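# Set the snap trap using three table-mounted arms

## Task

Cock the snap trap. The arm bases sit on the tabletop in the scene frame at about arm1 (x -0.06, y -0.43, z 0.72 m) facing +90°, arm2 (x -0.50, y 0.00, z 0.72 m) facing 0°, and arm3 (x +0.58, y 0.00, z 0.72 m) facing 180°, with headings measured counter-clockwise from +x. Swing the hammer across to the far side so the hold-down bar keeps it there. Tilt the yellow pedal up until the lip of its catch rests over the end of the bar. The trap must end up lying flat on the table. You may use any number of the arms. Anything that stays in place only because a robot holds it does not count. Finish by releasing everything and moving the arms away.

## Robot and tools

Setup: three identical i2rt Big YAM arms, named arm1, arm2 and arm3. Each has six revolute joints, a two-finger gripper and a wrist camera. The room also has two fixed cameras, cam_high and cam_low. All positions live in one scene frame whose origin is on the floor, with +z up. The point called hand is halfway between the fingertips. The hand's z axis runs along the fingers, and its y axis is the direction the fingers open and close. The hand reaches about 1.0 m out from the joint-1 axis.

execute_actions(actions, cameras): actions is a list holding exactly one action, or an empty list, which moves nothing and only returns state and images. An action is an object keyed by arm name. Under each arm, "joints" maps joint names to absolute targets. These are not offsets. Every arm named starts moving at the same moment, and each may finish at a different time. The keys and their ranges:
- joint1_rad: -2.879 to 2.879. This is base yaw. Positive is counter-clockwise seen from above, and 0 points along the arm's facing.
- joint2_rad: 0 to 3.141. This is the shoulder. At 0 the upper arm lies roughly level, pointing backward; larger values lift it up and then forward.
- joint3_rad: 0 to 3.019. This is the elbow. At 0 it is fully folded; larger values open it.
- joint4_rad: -1.692 to 1.57. This is hand pitch; positive tilts the fingers up.
- joint5_rad: -1.57 to 1.57. This swings the hand sideways; positive goes to the arm's right.
- joint6_rad: -2.094 to 2.094. This is hand roll; positive is clockwise seen from behind the hand.
- gripper_m: 0 to 0.093 m. This is the gap between the fingertips. Each finger pad pushes with up to about 50 to 62 N.
A joint counts as done when it is within ±0.045, 0.14, 0.09, 0.055, 0.03 and 0.035 rad of its target (joints 1 to 6), or ±0.003 m for the gripper. Joints move at different speeds, so the hand can take a wide, curved path between postures. Any arm or joint you leave out may still be driving toward its previous target. An unknown key or an out-of-range number makes the whole call fail, and nothing moves. cameras picks which images come back: leave it out, or use null or ["all"], for every camera; use [] for none. The pictures line gives the order of the images. Example: {"arm2": {"joints": {"joint1_rad": 0.3, "gripper_m": 0.05}}}.

wait(seconds): seconds runs from 0 to 10. Nothing new is commanded while the simulation runs, and it returns the same output as an empty action.

zoom_image(camera, region): gives a sharper crop of that camera's most recent full image. region is [x0, y0, x1, y1] in pixels, measured from the top-left corner, and can be at most 504×504. All images are 672×504.

read_manual(section): returns only the URDF licence text. It does not move anything.

finished_scene(scene): ends the current scene, given by its number, once the last command has been held. This cannot be undone. The result says whether the goal was met, and it then gives the next task. A reply with no tool call ends everything.

Reading results: joint_status reports how each joint of the last accepted action ended.
- off_target: the joint stopped short and may still be pushing.
- contact_stop or time_out: the joint stops there and holds. After a time_out, though, a joint can keep pushing toward its target, or toward a point close to where it stands. on_its_own lists such joints, and they will move by themselves if the way opens. To relieve the push, send the joint its reported position.
- "joint command not followed", with a cause line: the self/inter-arm clearance check blocked that arm's joints, and they show as not_followed. A gripper target in the same action still runs. The blocked targets may be retried on later actions until you send targets that pass.
In on_its_own, "held at" is the target a joint is holding, not its actual position. If one result reports a stop, any later motion, wait and finished_scene calls in the same reply are skipped. Very small target changes may not move a joint at all. Joints that carry a load sag over time.

Cautions: the arms do not stop when they touch something and can push very hard. Pressing two robots together hard fails the run, and a hard hit may too. No state line reports robot-to-robot contact. The clearance check can react too late, and it ignores fingers, gripper housings and wrist cameras. Each arm runs on its own schedule and does not wait for the others. Do not knock anything off the table or out of the work area, and avoid drops, slips, slams and heavy pushing.

Motor heat: holding a load warms the motors, even while you are thinking. A MOTOR HOT line appears at 85 °C. At 100 °C an OVER-TEMPERATURE FAULT line appears, and that arm goes limp and falls until it cools. Its joints then read limit_stop_at_motor_heat; send the targets again afterwards. Some heat carries over into the next scene.

The robot keeps holding your last command while you think. The trap must stay set without any help, so release the gripper and move the arms clear before you call finished_scene.

Each tool is called as name([rows], argument=value, ...), one row to a line, values as JSON.

## Session

execute_actions(actions=[])

Scene clock: 0.00 s.
arm1.joint_positions: joint1_rad=-0.015 joint2_rad=+0.430 joint3_rad=+1.478 joint4_rad=-1.530 joint5_rad=+0.010 joint6_rad=-0.012 gripper_m=+0.095
arm1.joint_status: not commanded
arm1.hand: x=-0.0572 y=-0.3157 z=+1.2942 quat_wxyz=(-0.369, +0.609, -0.601, -0.364) (m; scene frame)
arm2.joint_positions: joint1_rad=+0.010 joint2_rad=+0.447 joint3_rad=+1.476 joint4_rad=-1.533 joint5_rad=+0.003 joint6_rad=-0.003 gripper_m=+0.095
arm2.joint_status: not commanded
arm2.hand: x=-0.3842 y=-0.0065 z=+1.3381 quat_wxyz=(-0.513, -0.009, -0.858, +0.005) (m; scene frame)
arm3.joint_positions: joint1_rad=+0.005 joint2_rad=+0.427 joint3_rad=+1.454 joint4_rad=-1.553 joint5_rad=-0.007 joint6_rad=-0.014 gripper_m=+0.095
arm3.joint_status: not commanded
arm3.hand: x=+0.4623 y=+0.0096 z=+1.3372 quat_wxyz=(-0.005, +0.868, -0.012, -0.497) (m; scene frame)
pictures: arm1_cam_wrist, arm2_cam_wrist, arm3_cam_wrist, cam_high, cam_low
Images, in order (width x height): arm1_cam_wrist 672x504, arm2_cam_wrist 672x504, arm3_cam_wrist 672x504, cam_high 672x504, cam_low 672x504.

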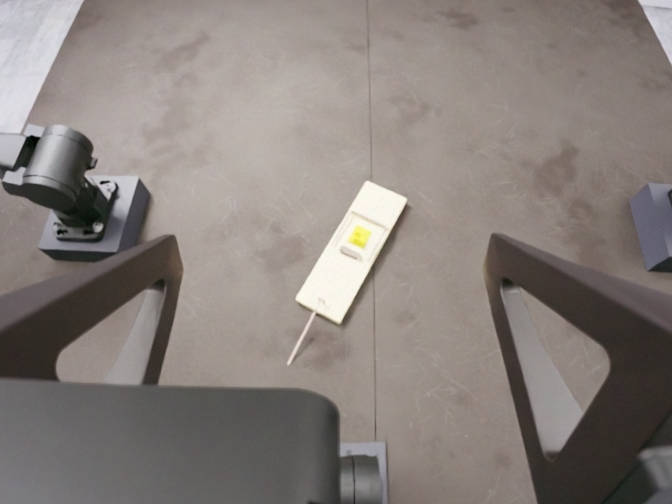

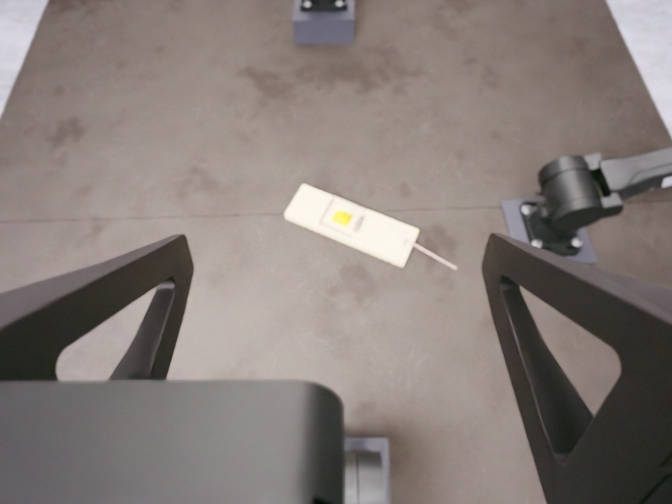

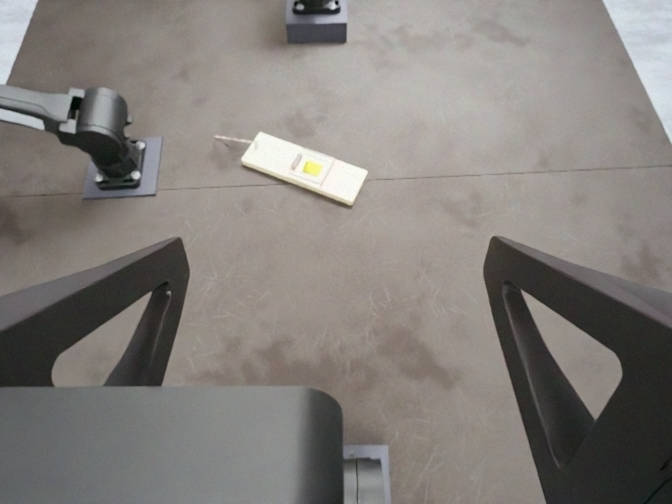

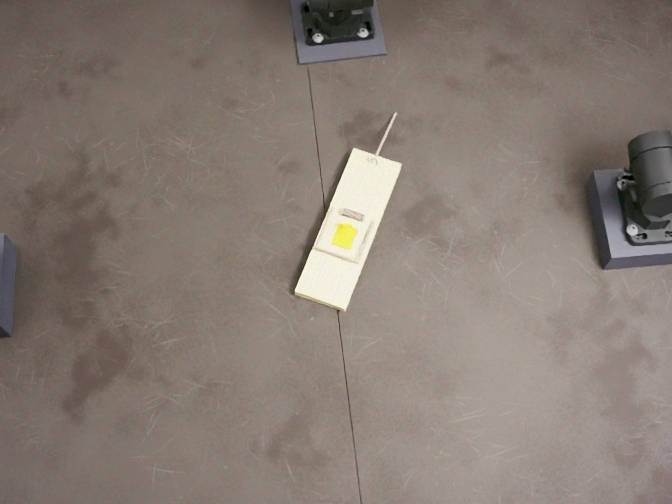

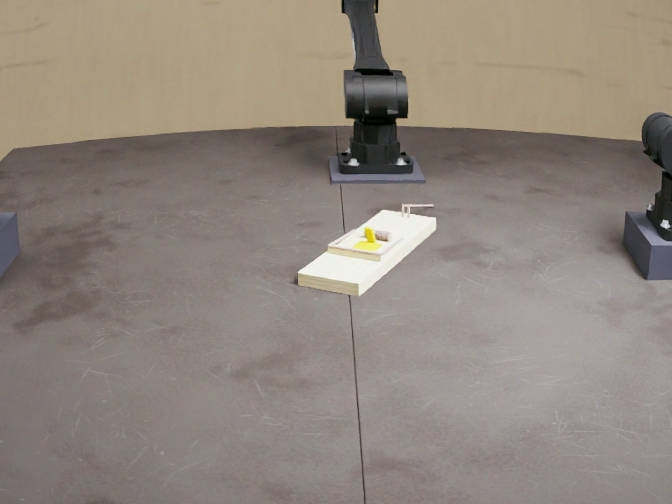

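zoom_image(camera="cam_low", region=[280, 180, 460, 315])

zoom_image(camera="cam_high", region=[220, 100, 500, 320])

Region (280, 180, 460, 315) of cam_low's 672x504 image, scaled by 2.800, with more detail than that image has; it fills the top 378 rows of this view, and the rest is white.

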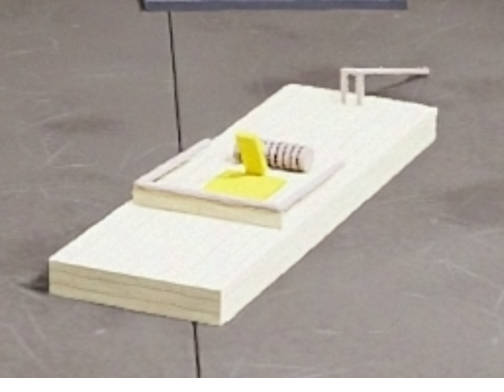

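Region (220, 100, 500, 320) of cam_high's 672x504 image, scaled by 1.800, with more detail than that image has; it fills the top 396 rows of this view, and the rest is white.

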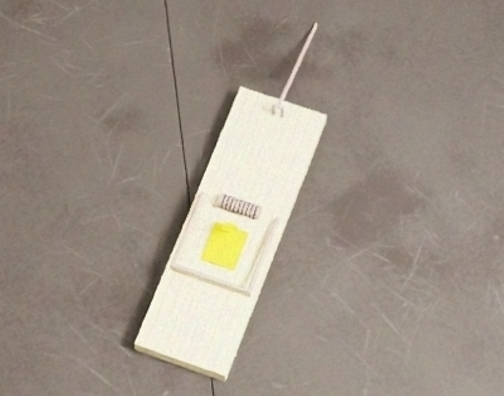

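execute_actions([
  {"arm2":{"joints":{"joint1_rad":0,"joint2_rad":1.713,"joint3_rad":1.238,"joint4_rad":-1.096,"joint6_rad":0.42,"gripper_m":0.04}}},
])

Scene clock: 3.50 s.
arm1.joint_positions: joint1_rad=-0.015 joint2_rad=+0.430 joint3_rad=+1.478 joint4_rad=-1.530 joint5_rad=+0.010 joint6_rad=-0.012 gripper_m=+0.095
arm1.joint_status: not commanded
arm1.hand: x=-0.0572 y=-0.3157 z=+1.2942 quat_wxyz=(-0.369, +0.609, -0.601, -0.364) (m; scene frame)
arm2.joint_positions: joint1_rad=+0.010 joint2_rad=+1.724 joint3_rad=+1.223 joint4_rad=-1.108 joint5_rad=+0.003 joint6_rad=+0.402 gripper_m=+0.040
arm2.joint_status: all done
arm2.hand: x=-0.0284 y=-0.0107 z=+0.8429 quat_wxyz=(+0.014, -0.209, -0.978, +0.002) (m; scene frame)
arm3.joint_positions: joint1_rad=+0.005 joint2_rad=+0.427 joint3_rad=+1.454 joint4_rad=-1.553 joint5_rad=-0.007 joint6_rad=-0.014 gripper_m=+0.095
arm3.joint_status: not commanded
arm3.hand: x=+0.4623 y=+0.0096 z=+1.3372 quat_wxyz=(-0.005, +0.868, -0.012, -0.497) (m; scene frame)
pictures: arm1_cam_wrist, arm2_cam_wrist, arm3_cam_wrist, cam_high, cam_low
Images, in order (width x height): arm1_cam_wrist 672x504, arm2_cam_wrist 672x504, arm3_cam_wrist 672x504, cam_high 672x504, cam_low 672x504.

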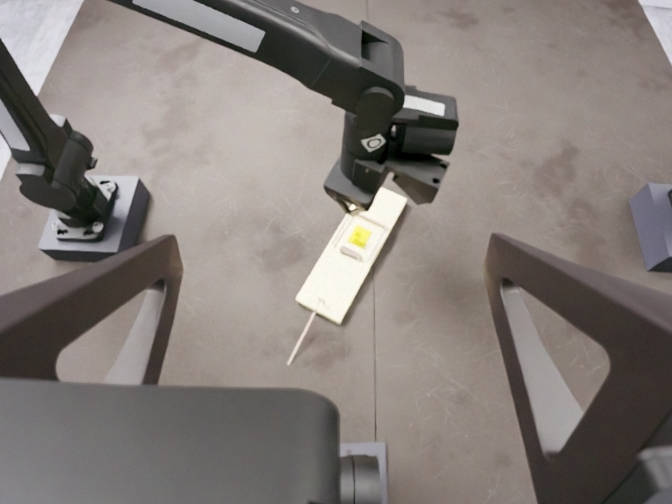

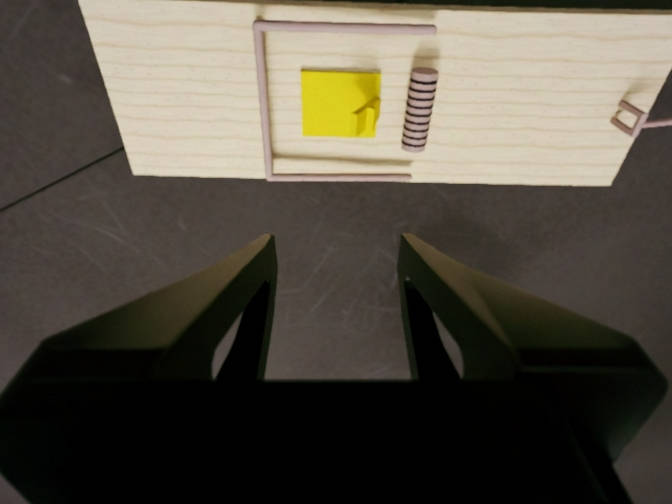

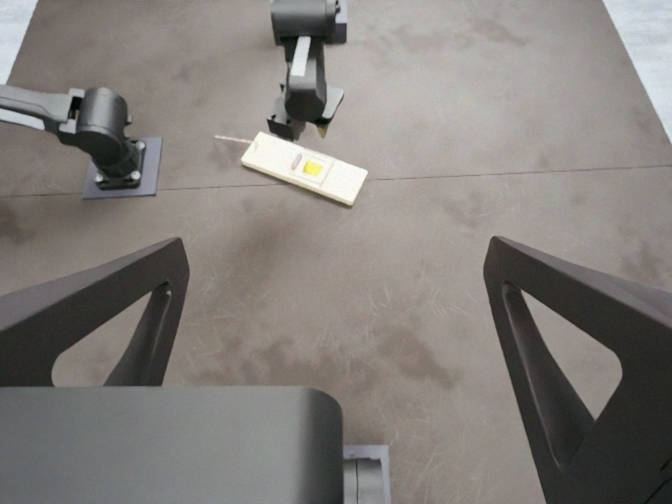

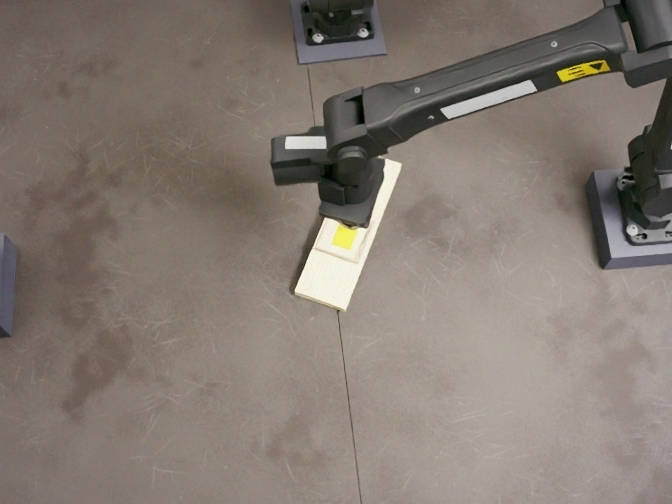

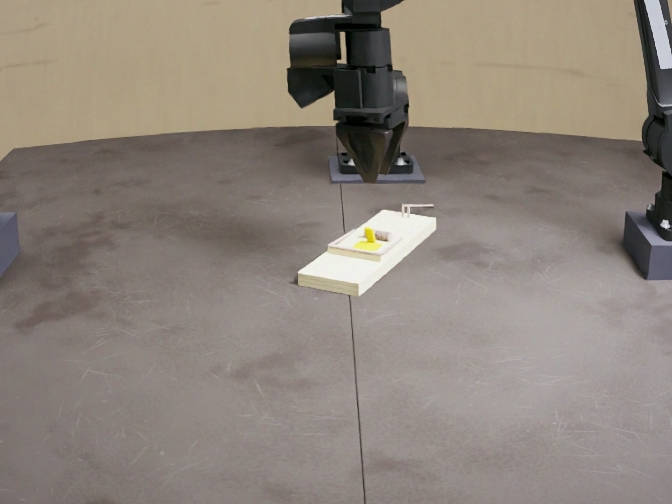

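execute_actions([
  {"arm2":{"joints":{"joint1_rad":0.075,"joint2_rad":1.86,"joint3_rad":1.238,"joint4_rad":-0.92,"joint6_rad":0.49,"gripper_m":0.025}},"arm3":{"joints":{"joint1_rad":-0.11,"joint2_rad":1.74,"joint3_rad":0.765,"joint4_rad":0.22,"gripper_m":0}}},
], cameras=["arm2_cam_wrist","arm3_cam_wrist","cam_low","cam_high"])

Scene clock: 7.70 s.
arm1.joint_positions: joint1_rad=-0.015 joint2_rad=+0.430 joint3_rad=+1.478 joint4_rad=-1.530 joint5_rad=+0.010 joint6_rad=-0.012 gripper_m=+0.095
arm1.joint_status: not commanded
arm1.hand: x=-0.0572 y=-0.3157 z=+1.2942 quat_wxyz=(-0.369, +0.609, -0.601, -0.364) (m; scene frame)
arm2.joint_positions: joint1_rad=+0.078 joint2_rad=+1.880 joint3_rad=+1.223 joint4_rad=-0.934 joint5_rad=+0.003 joint6_rad=+0.473 gripper_m=+0.025
arm2.joint_status: all done
arm2.hand: x=-0.0012 y=+0.0232 z=+0.7697 quat_wxyz=(+0.005, -0.210, -0.978, +0.001) (m; scene frame)
arm3.joint_positions: joint1_rad=-0.106 joint2_rad=+1.632 joint3_rad=+0.758 joint4_rad=-0.197 joint5_rad=-0.007 joint6_rad=-0.014 gripper_m=+0.001
arm3.joint_status: joint4_rad time_out (moved +1.356 of +1.773); the others done
arm3.on_its_own: joint4_rad is held at -0.203, not at your +0.220, since a time_out
arm3.hand: x=+0.1093 y=+0.0703 z=+0.7782 quat_wxyz=(-0.012, +0.967, -0.066, -0.245) (m; scene frame)
pictures: arm2_cam_wrist, arm3_cam_wrist, cam_high, cam_low
joint command not followed: on one or more control steps a check withheld the commanded joint targets of the arm3 arm, and it was not sent them on those steps.
cause: the commanded joint targets would bring a part of the robot too close to another arm (this arm's wrist (the part past joint 4) and the other arm's wrist (the part past joint 4)); next, command targets that bring no part of the robot closer to that arm.
Images, in order (width x height): arm2_cam_wrist 672x504, arm3_cam_wrist 672x504, cam_high 672x504, cam_low 672x504.

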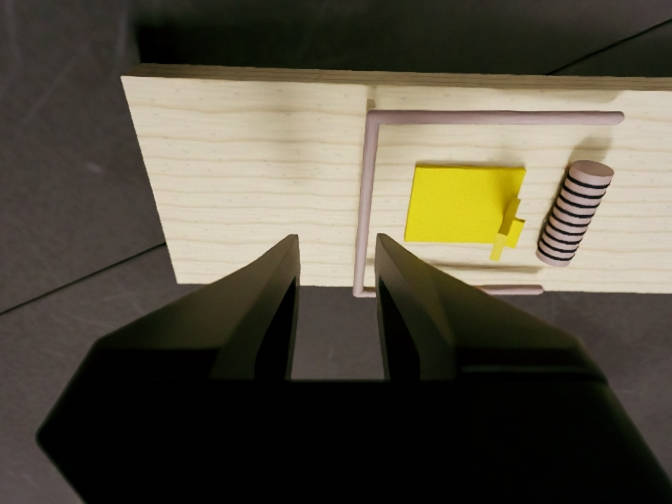

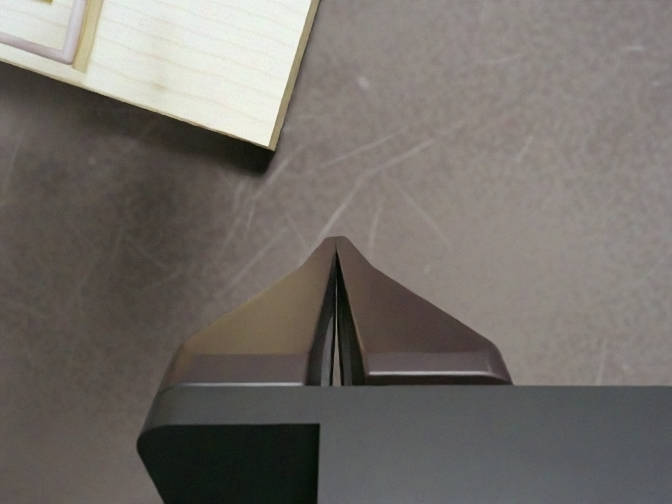

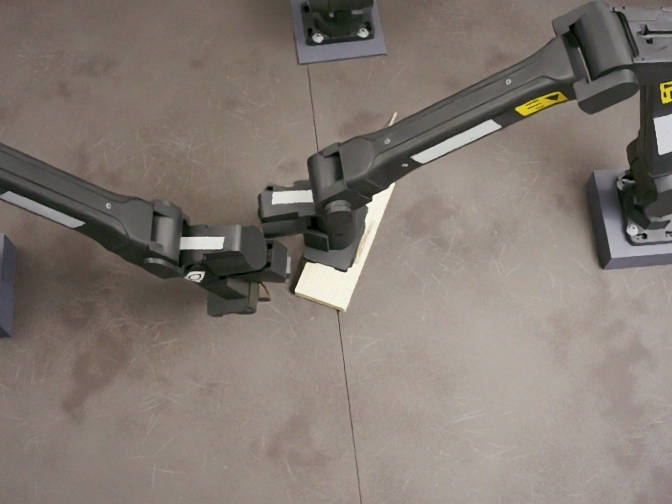

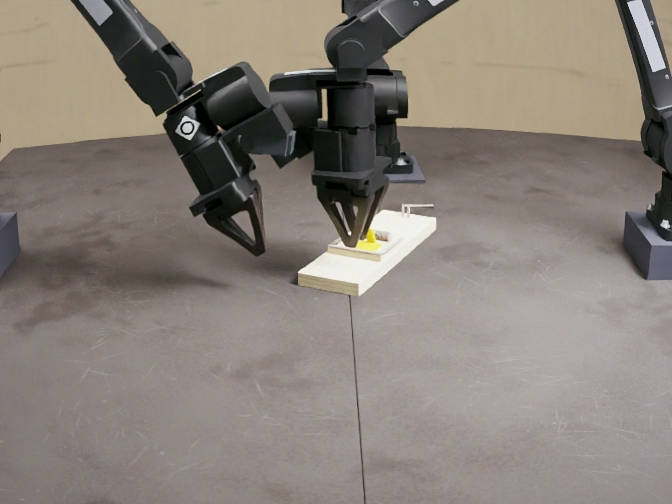

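execute_actions([
  {"arm2":{"joints":{"joint1_rad":0.055,"joint2_rad":1.62,"joint3_rad":0.85,"joint4_rad":-0.5}},"arm3":{"joints":{"joint2_rad":1.5,"joint3_rad":0.615}}},
], cameras=[])

execute_actions([
  {"arm2":{"joints":{"joint4_rad":-0.225}},"arm3":{"joints":{"joint4_rad":0.63,"joint1_rad":-0.08}}},
], cameras=[])

execute_actions([
  {"arm2":{"joints":{"joint2_rad":1.68}},"arm3":{"joints":{"joint2_rad":1.81}}},
], cameras=["arm2_cam_wrist","arm3_cam_wrist","cam_low","cam_high"])

Scene clock: 9.63 s.
arm1.joint_positions: joint1_rad=-0.015 joint2_rad=+0.430 joint3_rad=+1.478 joint4_rad=-1.530 joint5_rad=+0.010 joint6_rad=-0.012 gripper_m=+0.095
arm1.joint_status: not commanded
arm1.hand: x=-0.0572 y=-0.3157 z=+1.2942 quat_wxyz=(-0.369, +0.609, -0.601, -0.364) (m; scene frame)
arm2.joint_positions: joint1_rad=+0.062 joint2_rad=+1.618 joint3_rad=+0.838 joint4_rad=-0.518 joint5_rad=+0.003 joint6_rad=+0.473 gripper_m=+0.025
arm2.joint_status: all done
arm2.hand: x=-0.0551 y=+0.0134 z=+0.7774 quat_wxyz=(-0.136, -0.217, -0.966, -0.036) (m; scene frame)
arm3.joint_positions: joint1_rad=-0.106 joint2_rad=+1.512 joint3_rad=+0.620 joint4_rad=-0.198 joint5_rad=-0.007 joint6_rad=-0.014 gripper_m=+0.001
arm3.joint_status: all done
arm3.on_its_own: joint4_rad is held at -0.203, not at your +0.220, since a time_out
arm3.hand: x=+0.1635 y=+0.0621 z=+0.7801 quat_wxyz=(-0.011, +0.970, -0.066, -0.235) (m; scene frame)
pictures: none
No camera images: the call's "cameras" was empty. Leave "cameras" out to get every camera's image.

Scene clock: 11.07 s.
arm1.joint_positions: joint1_rad=-0.015 joint2_rad=+0.430 joint3_rad=+1.478 joint4_rad=-1.530 joint5_rad=+0.010 joint6_rad=-0.012 gripper_m=+0.095
arm1.joint_status: not commanded
arm1.hand: x=-0.0572 y=-0.3157 z=+1.2942 quat_wxyz=(-0.369, +0.609, -0.601, -0.364) (m; scene frame)
arm2.joint_positions: joint1_rad=+0.062 joint2_rad=+1.618 joint3_rad=+0.838 joint4_rad=-0.245 joint5_rad=+0.003 joint6_rad=+0.473 gripper_m=+0.025
arm2.joint_status: all done
arm2.hand: x=+0.0059 y=+0.0152 z=+0.8045 quat_wxyz=(-0.265, -0.211, -0.938, -0.069) (m; scene frame)
arm3.joint_positions: joint1_rad=-0.086 joint2_rad=+1.512 joint3_rad=+0.620 joint4_rad=+0.611 joint5_rad=-0.007 joint6_rad=-0.014 gripper_m=+0.001
arm3.joint_status: all done
arm3.hand: x=+0.0402 y=+0.0713 z=+0.9293 quat_wxyz=(-0.036, +0.799, -0.047, -0.598) (m; scene frame)
pictures: none
No camera images: the call's "cameras" was empty. Leave "cameras" out to get every camera's image.

Scene clock: 12.27 s.
arm1.joint_positions: joint1_rad=-0.015 joint2_rad=+0.430 joint3_rad=+1.478 joint4_rad=-1.530 joint5_rad=+0.010 joint6_rad=-0.012 gripper_m=+0.095
arm1.joint_status: not commanded
arm1.hand: x=-0.0572 y=-0.3157 z=+1.2942 quat_wxyz=(-0.369, +0.609, -0.601, -0.364) (m; scene frame)
arm2.joint_positions: joint1_rad=+0.062 joint2_rad=+1.684 joint3_rad=+0.838 joint4_rad=-0.243 joint5_rad=+0.003 joint6_rad=+0.473 gripper_m=+0.025
arm2.joint_status: all done
arm2.hand: x=-0.0011 y=+0.0152 z=+0.7730 quat_wxyz=(-0.235, -0.213, -0.946, -0.062) (m; scene frame)
arm3.joint_positions: joint1_rad=-0.086 joint2_rad=+1.815 joint3_rad=+0.616 joint4_rad=+0.621 joint5_rad=-0.007 joint6_rad=-0.014 gripper_m=+0.001
arm3.joint_status: all done
arm3.hand: x=+0.0602 y=+0.0671 z=+0.7734 quat_wxyz=(-0.027, +0.879, -0.052, -0.473) (m; scene frame)
pictures: arm2_cam_wrist, arm3_cam_wrist, cam_high, cam_low
Images, in order (width x height): arm2_cam_wrist 672x504, arm3_cam_wrist 672x504, cam_high 672x504, cam_low 672x504.

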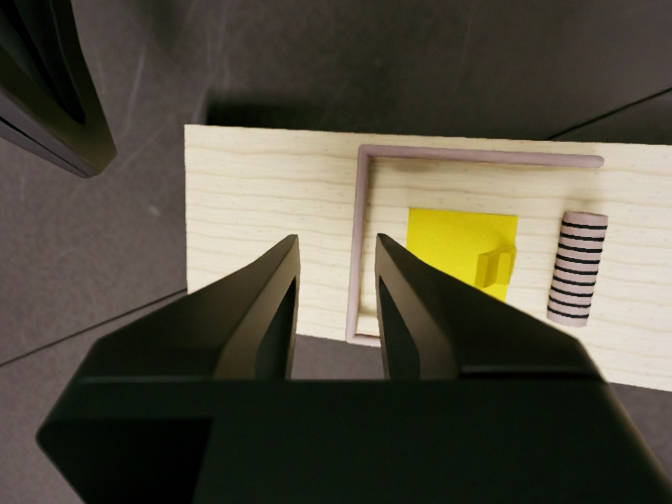

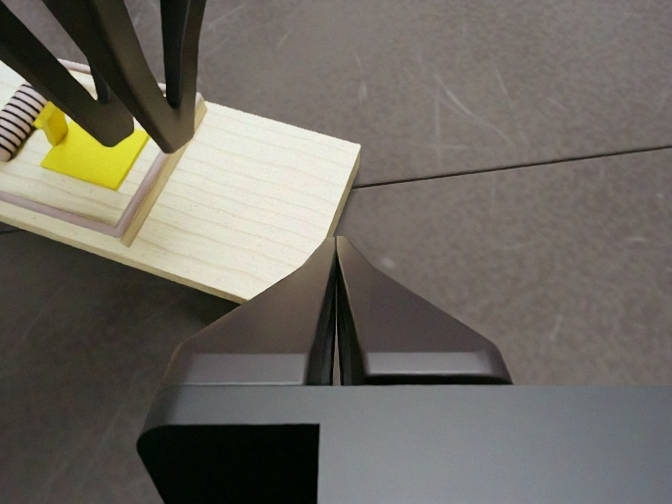

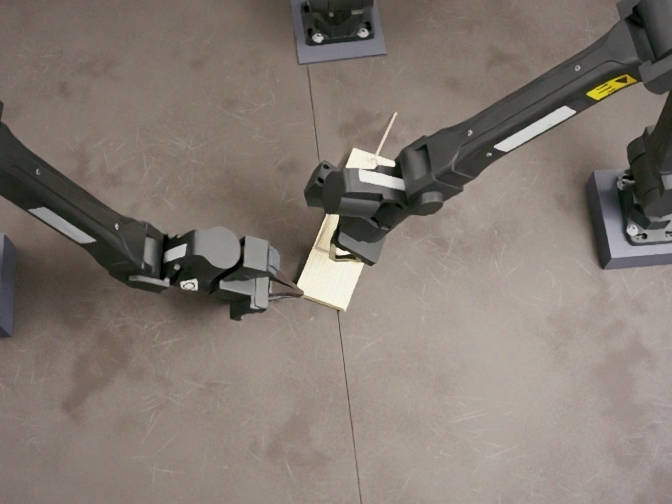

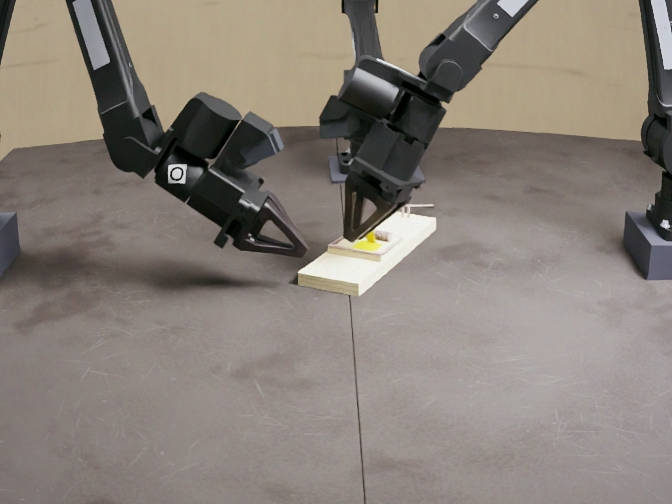

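execute_actions([
  {"arm2":{"joints":{"joint2_rad":1.705,"joint1_rad":0.045}},"arm3":{"joints":{"joint1_rad":-0.045,"joint3_rad":0.68}}},
], cameras=[])

execute_actions([
  {"arm2":{"joints":{"joint2_rad":1.725}},"arm3":{"joints":{"joint2_rad":1.92}}},
], cameras=["arm2_cam_wrist","arm3_cam_wrist","cam_low"])

Scene clock: 13.27 s.
arm1.joint_positions: joint1_rad=-0.015 joint2_rad=+0.430 joint3_rad=+1.478 joint4_rad=-1.530 joint5_rad=+0.010 joint6_rad=-0.012 gripper_m=+0.095
arm1.joint_status: not commanded
arm1.hand: x=-0.0572 y=-0.3157 z=+1.2942 quat_wxyz=(-0.369, +0.609, -0.601, -0.364) (m; scene frame)
arm2.joint_positions: joint1_rad=+0.055 joint2_rad=+1.699 joint3_rad=+0.838 joint4_rad=-0.243 joint5_rad=+0.003 joint6_rad=+0.473 gripper_m=+0.025
arm2.joint_status: all done
arm2.hand: x=-0.0030 y=+0.0114 z=+0.7659 quat_wxyz=(-0.229, -0.217, -0.947, -0.059) (m; scene frame)
arm3.joint_positions: joint1_rad=-0.047 joint2_rad=+1.815 joint3_rad=+0.648 joint4_rad=+0.621 joint5_rad=-0.007 joint6_rad=-0.014 gripper_m=+0.001
arm3.joint_status: all done
arm3.hand: x=+0.0425 y=+0.0482 z=+0.7849 quat_wxyz=(-0.018, +0.872, -0.034, -0.488) (m; scene frame)
pictures: none
No camera images: the call's "cameras" was empty. Leave "cameras" out to get every camera's image.

Scene clock: 14.00 s.
arm1.joint_positions: joint1_rad=-0.015 joint2_rad=+0.430 joint3_rad=+1.478 joint4_rad=-1.530 joint5_rad=+0.010 joint6_rad=-0.012 gripper_m=+0.095
arm1.joint_status: not commanded
arm1.hand: x=-0.0572 y=-0.3157 z=+1.2942 quat_wxyz=(-0.369, +0.609, -0.601, -0.364) (m; scene frame)
arm2.joint_positions: joint1_rad=+0.055 joint2_rad=+1.721 joint3_rad=+0.838 joint4_rad=-0.243 joint5_rad=+0.003 joint6_rad=+0.473 gripper_m=+0.025
arm2.joint_status: all done
arm2.hand: x=-0.0061 y=+0.0113 z=+0.7556 quat_wxyz=(-0.218, -0.217, -0.950, -0.056) (m; scene frame)
arm3.joint_positions: joint1_rad=-0.047 joint2_rad=+1.896 joint3_rad=+0.656 joint4_rad=+0.633 joint5_rad=-0.007 joint6_rad=-0.014 gripper_m=+0.001
arm3.joint_status: all done
arm3.hand: x=+0.0493 y=+0.0472 z=+0.7483 quat_wxyz=(-0.016, +0.887, -0.035, -0.461) (m; scene frame)
pictures: arm2_cam_wrist, arm3_cam_wrist, cam_low
Images, in order (width x height): arm2_cam_wrist 672x504, arm3_cam_wrist 672x504, cam_low 672x504.

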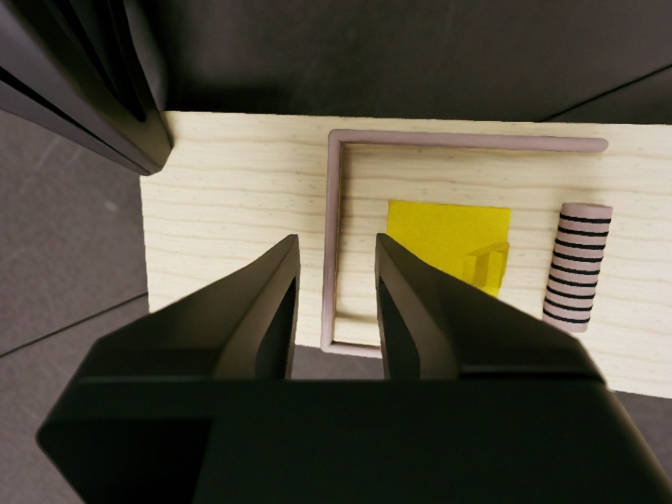

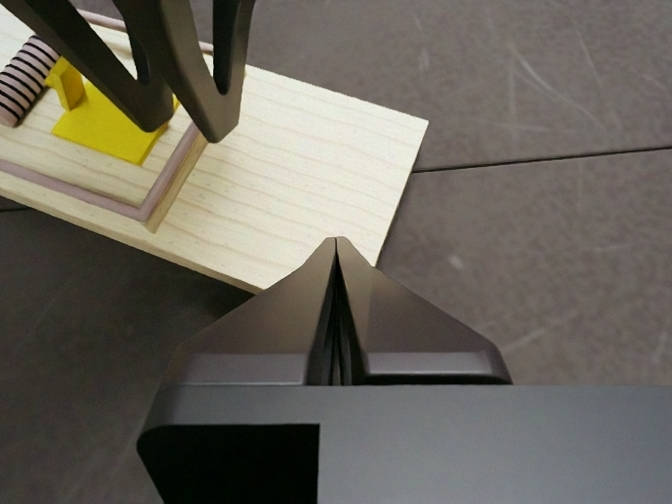

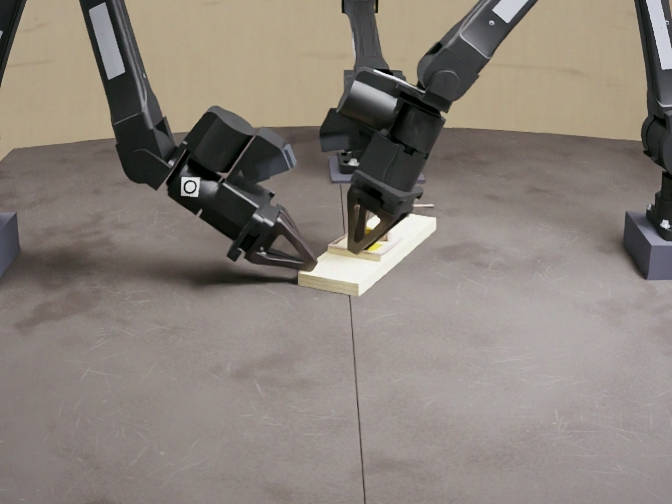

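execute_actions([
  {"arm2":{"joints":{"joint2_rad":1.745}},"arm3":{"joints":{"joint2_rad":1.94}}},
], cameras=[])

execute_actions([
  {"arm2":{"joints":{"gripper_m":0.0}}},
], cameras=[])

execute_actions([
  {"arm2":{"joints":{"joint2_rad":1.67,"joint1_rad":0.045}}},
], cameras=["arm2_cam_wrist","arm3_cam_wrist","cam_low"])

Scene clock: 21.77 s.
arm1.joint_positions: joint1_rad=-0.015 joint2_rad=+0.430 joint3_rad=+1.478 joint4_rad=-1.530 joint5_rad=+0.010 joint6_rad=-0.012 gripper_m=+0.095
arm1.joint_status: not commanded
arm1.hand: x=-0.0572 y=-0.3157 z=+1.2942 quat_wxyz=(-0.369, +0.609, -0.601, -0.364) (m; scene frame)
arm2.joint_positions: joint1_rad=+0.055 joint2_rad=+1.729 joint3_rad=+0.838 joint4_rad=-0.237 joint5_rad=-0.001 joint6_rad=+0.474 gripper_m=+0.025
arm2.joint_status: all done
arm2.hand: x=-0.0059 y=+0.0121 z=+0.7526 quat_wxyz=(-0.217, -0.217, -0.950, -0.058) (m; scene frame)
arm3.joint_positions: joint1_rad=-0.047 joint2_rad=+1.897 joint3_rad=+0.656 joint4_rad=+0.633 joint5_rad=-0.007 joint6_rad=-0.014 gripper_m=+0.001
arm3.joint_status: all done
arm3.hand: x=+0.0495 y=+0.0472 z=+0.7477 quat_wxyz=(-0.016, +0.887, -0.035, -0.460) (m; scene frame)
pictures: none
No camera images: the call's "cameras" was empty. Leave "cameras" out to get every camera's image.

Scene clock: 22.37 s.
arm1.joint_positions: joint1_rad=-0.015 joint2_rad=+0.430 joint3_rad=+1.478 joint4_rad=-1.530 joint5_rad=+0.010 joint6_rad=-0.012 gripper_m=+0.095
arm1.joint_status: not commanded
arm1.hand: x=-0.0572 y=-0.3157 z=+1.2942 quat_wxyz=(-0.369, +0.609, -0.601, -0.364) (m; scene frame)
arm2.joint_positions: joint1_rad=+0.056 joint2_rad=+1.732 joint3_rad=+0.838 joint4_rad=-0.234 joint5_rad=-0.004 joint6_rad=+0.482 gripper_m=+0.003
arm2.joint_status: all done
arm2.hand: x=-0.0058 y=+0.0131 z=+0.7513 quat_wxyz=(-0.216, -0.221, -0.949, -0.061) (m; scene frame)
arm3.joint_positions: joint1_rad=-0.047 joint2_rad=+1.898 joint3_rad=+0.658 joint4_rad=+0.633 joint5_rad=-0.008 joint6_rad=-0.014 gripper_m=+0.001
arm3.joint_status: not commanded
arm3.hand: x=+0.0484 y=+0.0472 z=+0.7478 quat_wxyz=(-0.016, +0.887, -0.035, -0.461) (m; scene frame)
pictures: none
No camera images: the call's "cameras" was empty. Leave "cameras" out to get every camera's image.

Scene clock: 23.07 s.
arm1.joint_positions: joint1_rad=-0.015 joint2_rad=+0.430 joint3_rad=+1.478 joint4_rad=-1.530 joint5_rad=+0.010 joint6_rad=-0.012 gripper_m=+0.095
arm1.joint_status: not commanded
arm1.hand: x=-0.0572 y=-0.3157 z=+1.2942 quat_wxyz=(-0.369, +0.609, -0.601, -0.364) (m; scene frame)
arm2.joint_positions: joint1_rad=+0.056 joint2_rad=+1.719 joint3_rad=+0.831 joint4_rad=-0.234 joint5_rad=+0.000 joint6_rad=+0.482 gripper_m=+0.003
arm2.joint_status: all done
arm2.hand: x=-0.0074 y=+0.0123 z=+0.7550 quat_wxyz=(-0.220, -0.221, -0.948, -0.060) (m; scene frame)
arm3.joint_positions: joint1_rad=-0.047 joint2_rad=+1.900 joint3_rad=+0.665 joint4_rad=+0.633 joint5_rad=-0.008 joint6_rad=-0.014 gripper_m=+0.001
arm3.joint_status: not commanded
arm3.hand: x=+0.0453 y=+0.0475 z=+0.7493 quat_wxyz=(-0.016, +0.886, -0.035, -0.463) (m; scene frame)
pictures: arm2_cam_wrist, arm3_cam_wrist, cam_low
Images, in order (width x height): arm2_cam_wrist 672x504, arm3_cam_wrist 672x504, cam_low 672x504.

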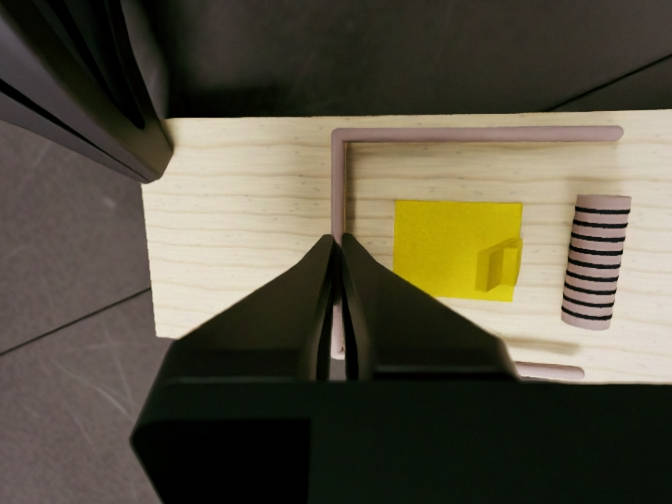

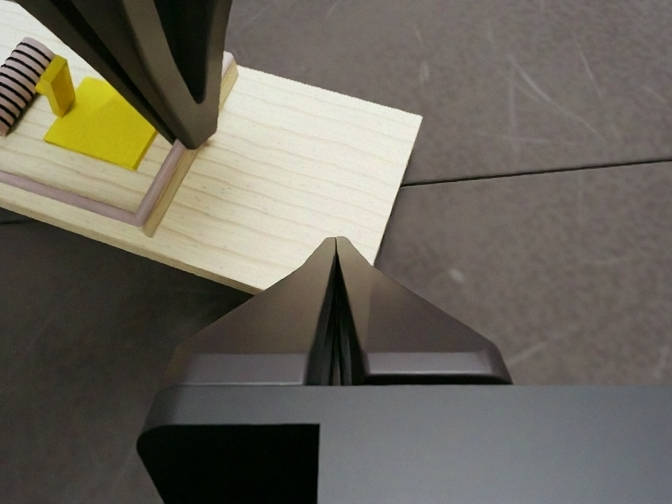

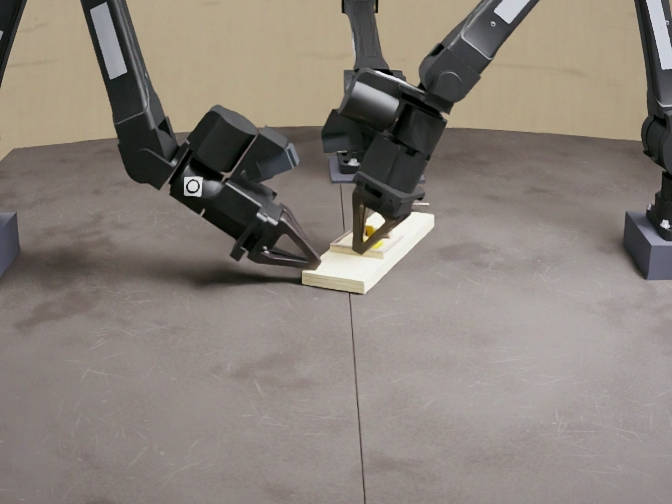

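execute_actions([
  {"arm2":{"joints":{"joint2_rad":1.705,"gripper_m":0.012}}},
], cameras=[])

execute_actions([
  {"arm2":{"joints":{"gripper_m":0.0}}},
], cameras=["arm3_cam_wrist"])

execute_actions([
  {"arm2":{"joints":{"joint2_rad":1.65}}},
], cameras=["arm2_cam_wrist","arm3_cam_wrist","cam_low"])

Scene clock: 23.73 s.
arm1.joint_positions: joint1_rad=-0.015 joint2_rad=+0.430 joint3_rad=+1.478 joint4_rad=-1.530 joint5_rad=+0.010 joint6_rad=-0.012 gripper_m=+0.095
arm1.joint_status: not commanded
arm1.hand: x=-0.0572 y=-0.3157 z=+1.2942 quat_wxyz=(-0.369, +0.609, -0.601, -0.364) (m; scene frame)
arm2.joint_positions: joint1_rad=+0.056 joint2_rad=+1.715 joint3_rad=+0.831 joint4_rad=-0.234 joint5_rad=+0.000 joint6_rad=+0.482 gripper_m=+0.012
arm2.joint_status: all done
arm2.hand: x=-0.0067 y=+0.0122 z=+0.7572 quat_wxyz=(-0.222, -0.221, -0.948, -0.060) (m; scene frame)
arm3.joint_positions: joint1_rad=-0.047 joint2_rad=+1.903 joint3_rad=+0.665 joint4_rad=+0.633 joint5_rad=-0.008 joint6_rad=-0.014 gripper_m=+0.001
arm3.joint_status: not commanded
arm3.hand: x=+0.0458 y=+0.0474 z=+0.7477 quat_wxyz=(-0.016, +0.886, -0.035, -0.462) (m; scene frame)
pictures: none
No camera images: the call's "cameras" was empty. Leave "cameras" out to get every camera's image.

Scene clock: 24.17 s.
arm1.joint_positions: joint1_rad=-0.015 joint2_rad=+0.430 joint3_rad=+1.478 joint4_rad=-1.530 joint5_rad=+0.010 joint6_rad=-0.012 gripper_m=+0.095
arm1.joint_status: not commanded
arm1.hand: x=-0.0572 y=-0.3157 z=+1.2942 quat_wxyz=(-0.369, +0.609, -0.601, -0.364) (m; scene frame)
arm2.joint_positions: joint1_rad=+0.054 joint2_rad=+1.715 joint3_rad=+0.831 joint4_rad=-0.234 joint5_rad=+0.004 joint6_rad=+0.482 gripper_m=+0.002
arm2.joint_status: all done
arm2.hand: x=-0.0067 y=+0.0111 z=+0.7572 quat_wxyz=(-0.222, -0.222, -0.948, -0.058) (m; scene frame)
arm3.joint_positions: joint1_rad=-0.047 joint2_rad=+1.903 joint3_rad=+0.665 joint4_rad=+0.633 joint5_rad=-0.007 joint6_rad=-0.014 gripper_m=+0.001
arm3.joint_status: not commanded
arm3.hand: x=+0.0458 y=+0.0475 z=+0.7477 quat_wxyz=(-0.016, +0.886, -0.035, -0.462) (m; scene frame)
pictures: arm3_cam_wrist
Images, in order (width x height): arm3_cam_wrist 672x504.

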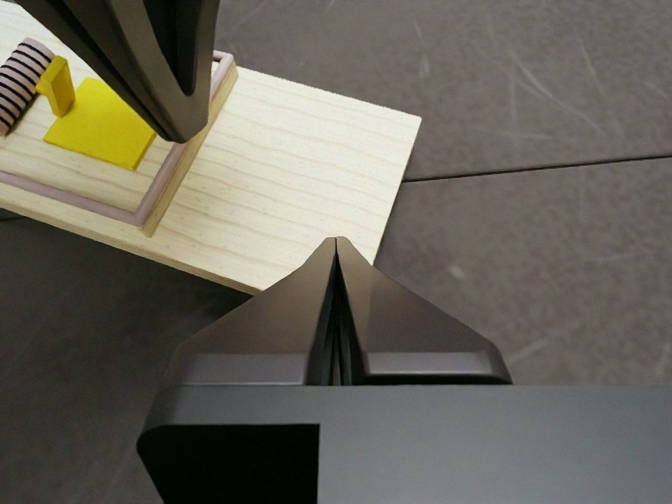

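Scene clock: 24.87 s.
arm1.joint_positions: joint1_rad=-0.015 joint2_rad=+0.430 joint3_rad=+1.478 joint4_rad=-1.530 joint5_rad=+0.010 joint6_rad=-0.012 gripper_m=+0.095
arm1.joint_status: not commanded
arm1.hand: x=-0.0572 y=-0.3157 z=+1.2942 quat_wxyz=(-0.369, +0.609, -0.601, -0.364) (m; scene frame)
arm2.joint_positions: joint1_rad=+0.054 joint2_rad=+1.697 joint3_rad=+0.828 joint4_rad=-0.234 joint5_rad=+0.004 joint6_rad=+0.482 gripper_m=+0.002
arm2.joint_status: all done
arm2.hand: x=-0.0053 y=+0.0107 z=+0.7649 quat_wxyz=(-0.230, -0.222, -0.946, -0.060) (m; scene frame)
arm3.joint_positions: joint1_rad=-0.047 joint2_rad=+1.903 joint3_rad=+0.665 joint4_rad=+0.637 joint5_rad=-0.007 joint6_rad=-0.014 gripper_m=+0.001
arm3.joint_status: not commanded
arm3.hand: x=+0.0453 y=+0.0475 z=+0.7484 quat_wxyz=(-0.017, +0.885, -0.035, -0.463) (m; scene frame)
pictures: arm2_cam_wrist, arm3_cam_wrist, cam_low
Images, in order (width x height): arm2_cam_wrist 672x504, arm3_cam_wrist 672x504, cam_low 672x504.

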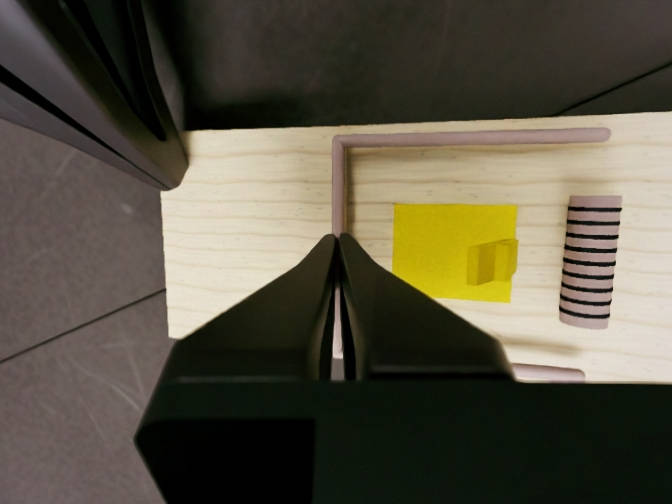

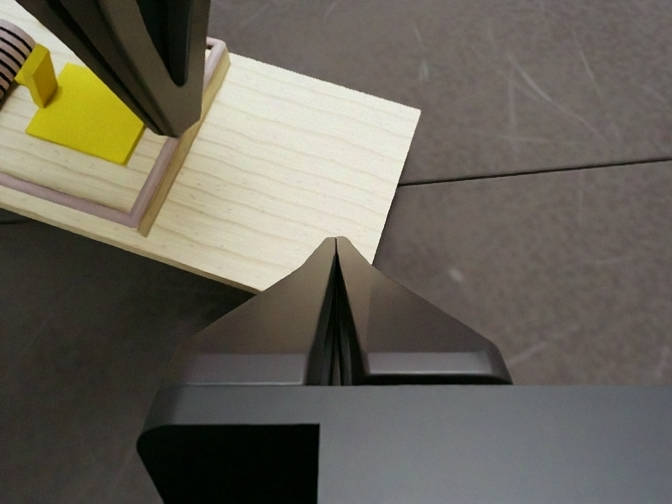

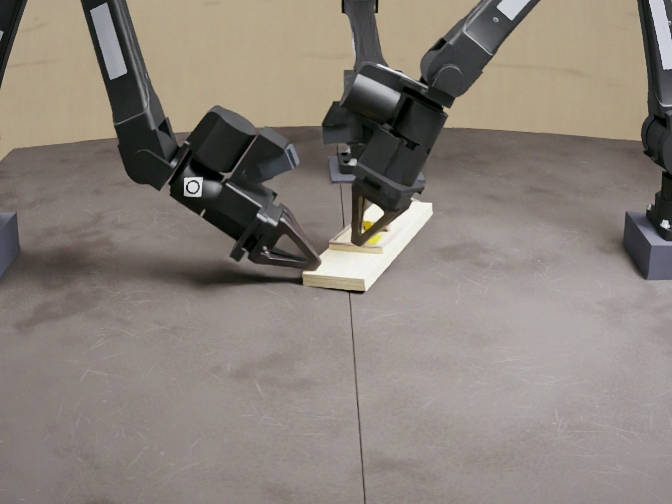

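execute_actions([
  {"arm2":{"joints":{"joint2_rad":1.72}},"arm1":{"joints":{"joint2_rad":0.4,"joint3_rad":0.19,"joint1_rad":-0.065,"joint4_rad":-0.9,"gripper_m":0}}},
], cameras=[])

execute_actions([
  {"arm1":{"joints":{"joint4_rad":-0.36,"joint2_rad":0.55}}},
], cameras=[])

execute_actions([
  {"arm1":{"joints":{"joint2_rad":0.7}}},
], cameras=["arm1_cam_wrist","cam_high","cam_low"])

Scene clock: 27.17 s.
arm1.joint_positions: joint1_rad=-0.058 joint2_rad=+0.408 joint3_rad=+0.194 joint4_rad=-0.925 joint5_rad=+0.010 joint6_rad=-0.012 gripper_m=+0.001
arm1.joint_status: all done
arm1.hand: x=-0.0516 y=-0.2527 z=+0.7660 quat_wxyz=(-0.158, +0.682, -0.699, -0.146) (m; scene frame)
arm2.joint_positions: joint1_rad=+0.053 joint2_rad=+1.715 joint3_rad=+0.828 joint4_rad=-0.233 joint5_rad=+0.004 joint6_rad=+0.482 gripper_m=+0.002
arm2.joint_status: all done
arm2.hand: x=-0.0078 y=+0.0103 z=+0.7564 quat_wxyz=(-0.222, -0.223, -0.948, -0.058) (m; scene frame)
arm3.joint_positions: joint1_rad=-0.047 joint2_rad=+1.904 joint3_rad=+0.665 joint4_rad=+0.637 joint5_rad=-0.007 joint6_rad=-0.014 gripper_m=+0.001
arm3.joint_status: not commanded
arm3.hand: x=+0.0454 y=+0.0475 z=+0.7480 quat_wxyz=(-0.017, +0.886, -0.035, -0.463) (m; scene frame)
pictures: none
No camera images: the call's "cameras" was empty. Leave "cameras" out to get every camera's image.

Scene clock: 28.40 s.
arm1.joint_positions: joint1_rad=-0.058 joint2_rad=+0.552 joint3_rad=+0.194 joint4_rad=-0.389 joint5_rad=+0.010 joint6_rad=-0.012 gripper_m=+0.001
arm1.joint_status: all done
arm1.hand: x=-0.0483 y=-0.1569 z=+0.8132 quat_wxyz=(-0.292, +0.639, -0.657, -0.274) (m; scene frame)
arm2.joint_positions: joint1_rad=+0.053 joint2_rad=+1.715 joint3_rad=+0.828 joint4_rad=-0.233 joint5_rad=+0.004 joint6_rad=+0.482 gripper_m=+0.002
arm2.joint_status: not commanded
arm2.hand: x=-0.0078 y=+0.0103 z=+0.7564 quat_wxyz=(-0.222, -0.223, -0.948, -0.058) (m; scene frame)
arm3.joint_positions: joint1_rad=-0.047 joint2_rad=+1.904 joint3_rad=+0.665 joint4_rad=+0.637 joint5_rad=-0.007 joint6_rad=-0.014 gripper_m=+0.001
arm3.joint_status: not commanded
arm3.hand: x=+0.0454 y=+0.0475 z=+0.7480 quat_wxyz=(-0.017, +0.886, -0.035, -0.463) (m; scene frame)
pictures: none
No camera images: the call's "cameras" was empty. Leave "cameras" out to get every camera's image.

Scene clock: 29.17 s.
arm1.joint_positions: joint1_rad=-0.058 joint2_rad=+0.702 joint3_rad=+0.194 joint4_rad=-0.385 joint5_rad=+0.010 joint6_rad=-0.012 gripper_m=+0.001
arm1.joint_status: all done
arm1.hand: x=-0.0487 y=-0.1658 z=+0.7766 quat_wxyz=(-0.243, +0.658, -0.676, -0.227) (m; scene frame)
arm2.joint_positions: joint1_rad=+0.053 joint2_rad=+1.715 joint3_rad=+0.828 joint4_rad=-0.233 joint5_rad=+0.004 joint6_rad=+0.482 gripper_m=+0.002
arm2.joint_status: not commanded
arm2.hand: x=-0.0078 y=+0.0103 z=+0.7564 quat_wxyz=(-0.222, -0.223, -0.948, -0.058) (m; scene frame)
arm3.joint_positions: joint1_rad=-0.047 joint2_rad=+1.904 joint3_rad=+0.665 joint4_rad=+0.637 joint5_rad=-0.007 joint6_rad=-0.014 gripper_m=+0.001
arm3.joint_status: not commanded
arm3.hand: x=+0.0454 y=+0.0475 z=+0.7480 quat_wxyz=(-0.017, +0.886, -0.035, -0.463) (m; scene frame)
pictures: arm1_cam_wrist, cam_high, cam_low
Images, in order (width x height): arm1_cam_wrist 672x504, cam_high 672x504, cam_low 672x504.

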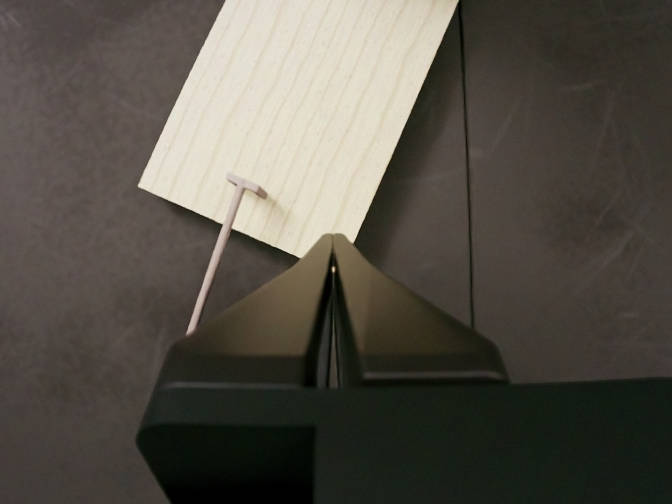

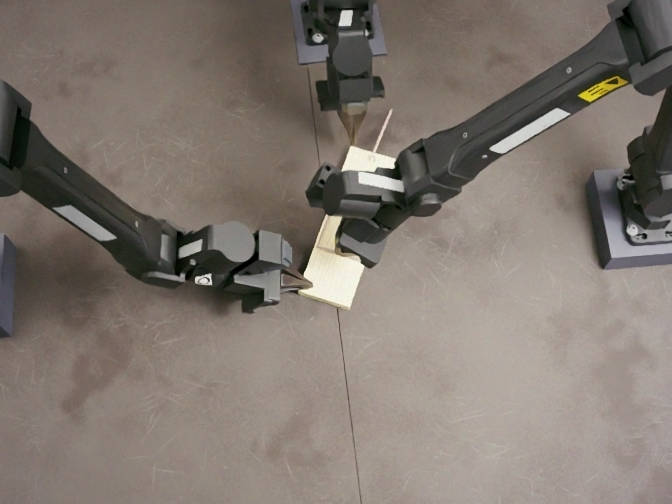

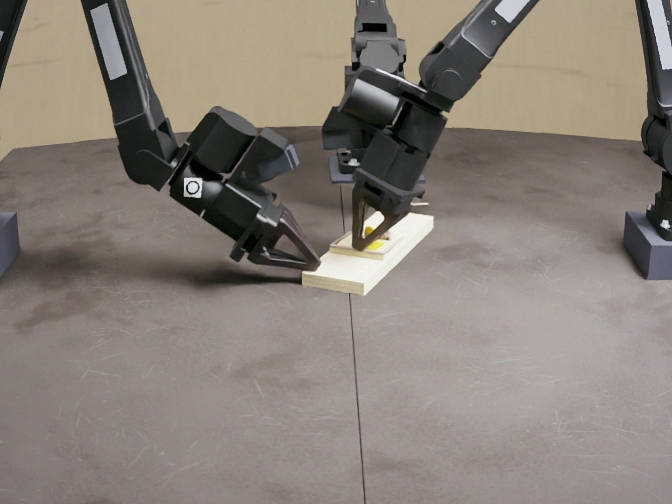

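execute_actions([
  {"arm1":{"joints":{"joint4_rad":0.06,"joint3_rad":0.116,"joint2_rad":0.8}}},
], cameras=[])

execute_actions([
  {"arm1":{"joints":{"joint2_rad":1.01}}},
], cameras=[])

execute_actions([
  {"arm2":{"joints":{"joint2_rad":1.62,"joint1_rad":0.04}}},
], cameras=["arm1_cam_wrist","arm3_cam_wrist","cam_low"])

Scene clock: 32.03 s.
arm1.joint_positions: joint1_rad=-0.058 joint2_rad=+0.814 joint3_rad=+0.077 joint4_rad=-0.042 joint5_rad=+0.006 joint6_rad=-0.012 gripper_m=+0.001
arm1.joint_status: joint4_rad time_out (moved +0.344 of +0.445); the others done
arm1.on_its_own: joint4_rad reads -0.042 and still pushes toward +0.060 since a time_out
arm1.hand: x=-0.0493 y=-0.1612 z=+0.7501 quat_wxyz=(-0.280, +0.644, -0.661, -0.266) (m; scene frame)
arm2.joint_positions: joint1_rad=+0.068 joint2_rad=+1.715 joint3_rad=+0.831 joint4_rad=-0.231 joint5_rad=-0.020 joint6_rad=+0.485 gripper_m=+0.002
arm2.joint_status: not commanded
arm2.hand: x=-0.0065 y=+0.0218 z=+0.7576 quat_wxyz=(-0.220, -0.214, -0.949, -0.072) (m; scene frame)
arm3.joint_positions: joint1_rad=-0.047 joint2_rad=+1.904 joint3_rad=+0.665 joint4_rad=+0.637 joint5_rad=-0.005 joint6_rad=-0.014 gripper_m=+0.001
arm3.joint_status: not commanded
arm3.hand: x=+0.0455 y=+0.0480 z=+0.7480 quat_wxyz=(-0.018, +0.885, -0.035, -0.463) (m; scene frame)
pictures: none
No camera images: the call's "cameras" was empty. Leave "cameras" out to get every camera's image.

not run: a stop came earlier in this reply.

not run: a stop came earlier in this reply.


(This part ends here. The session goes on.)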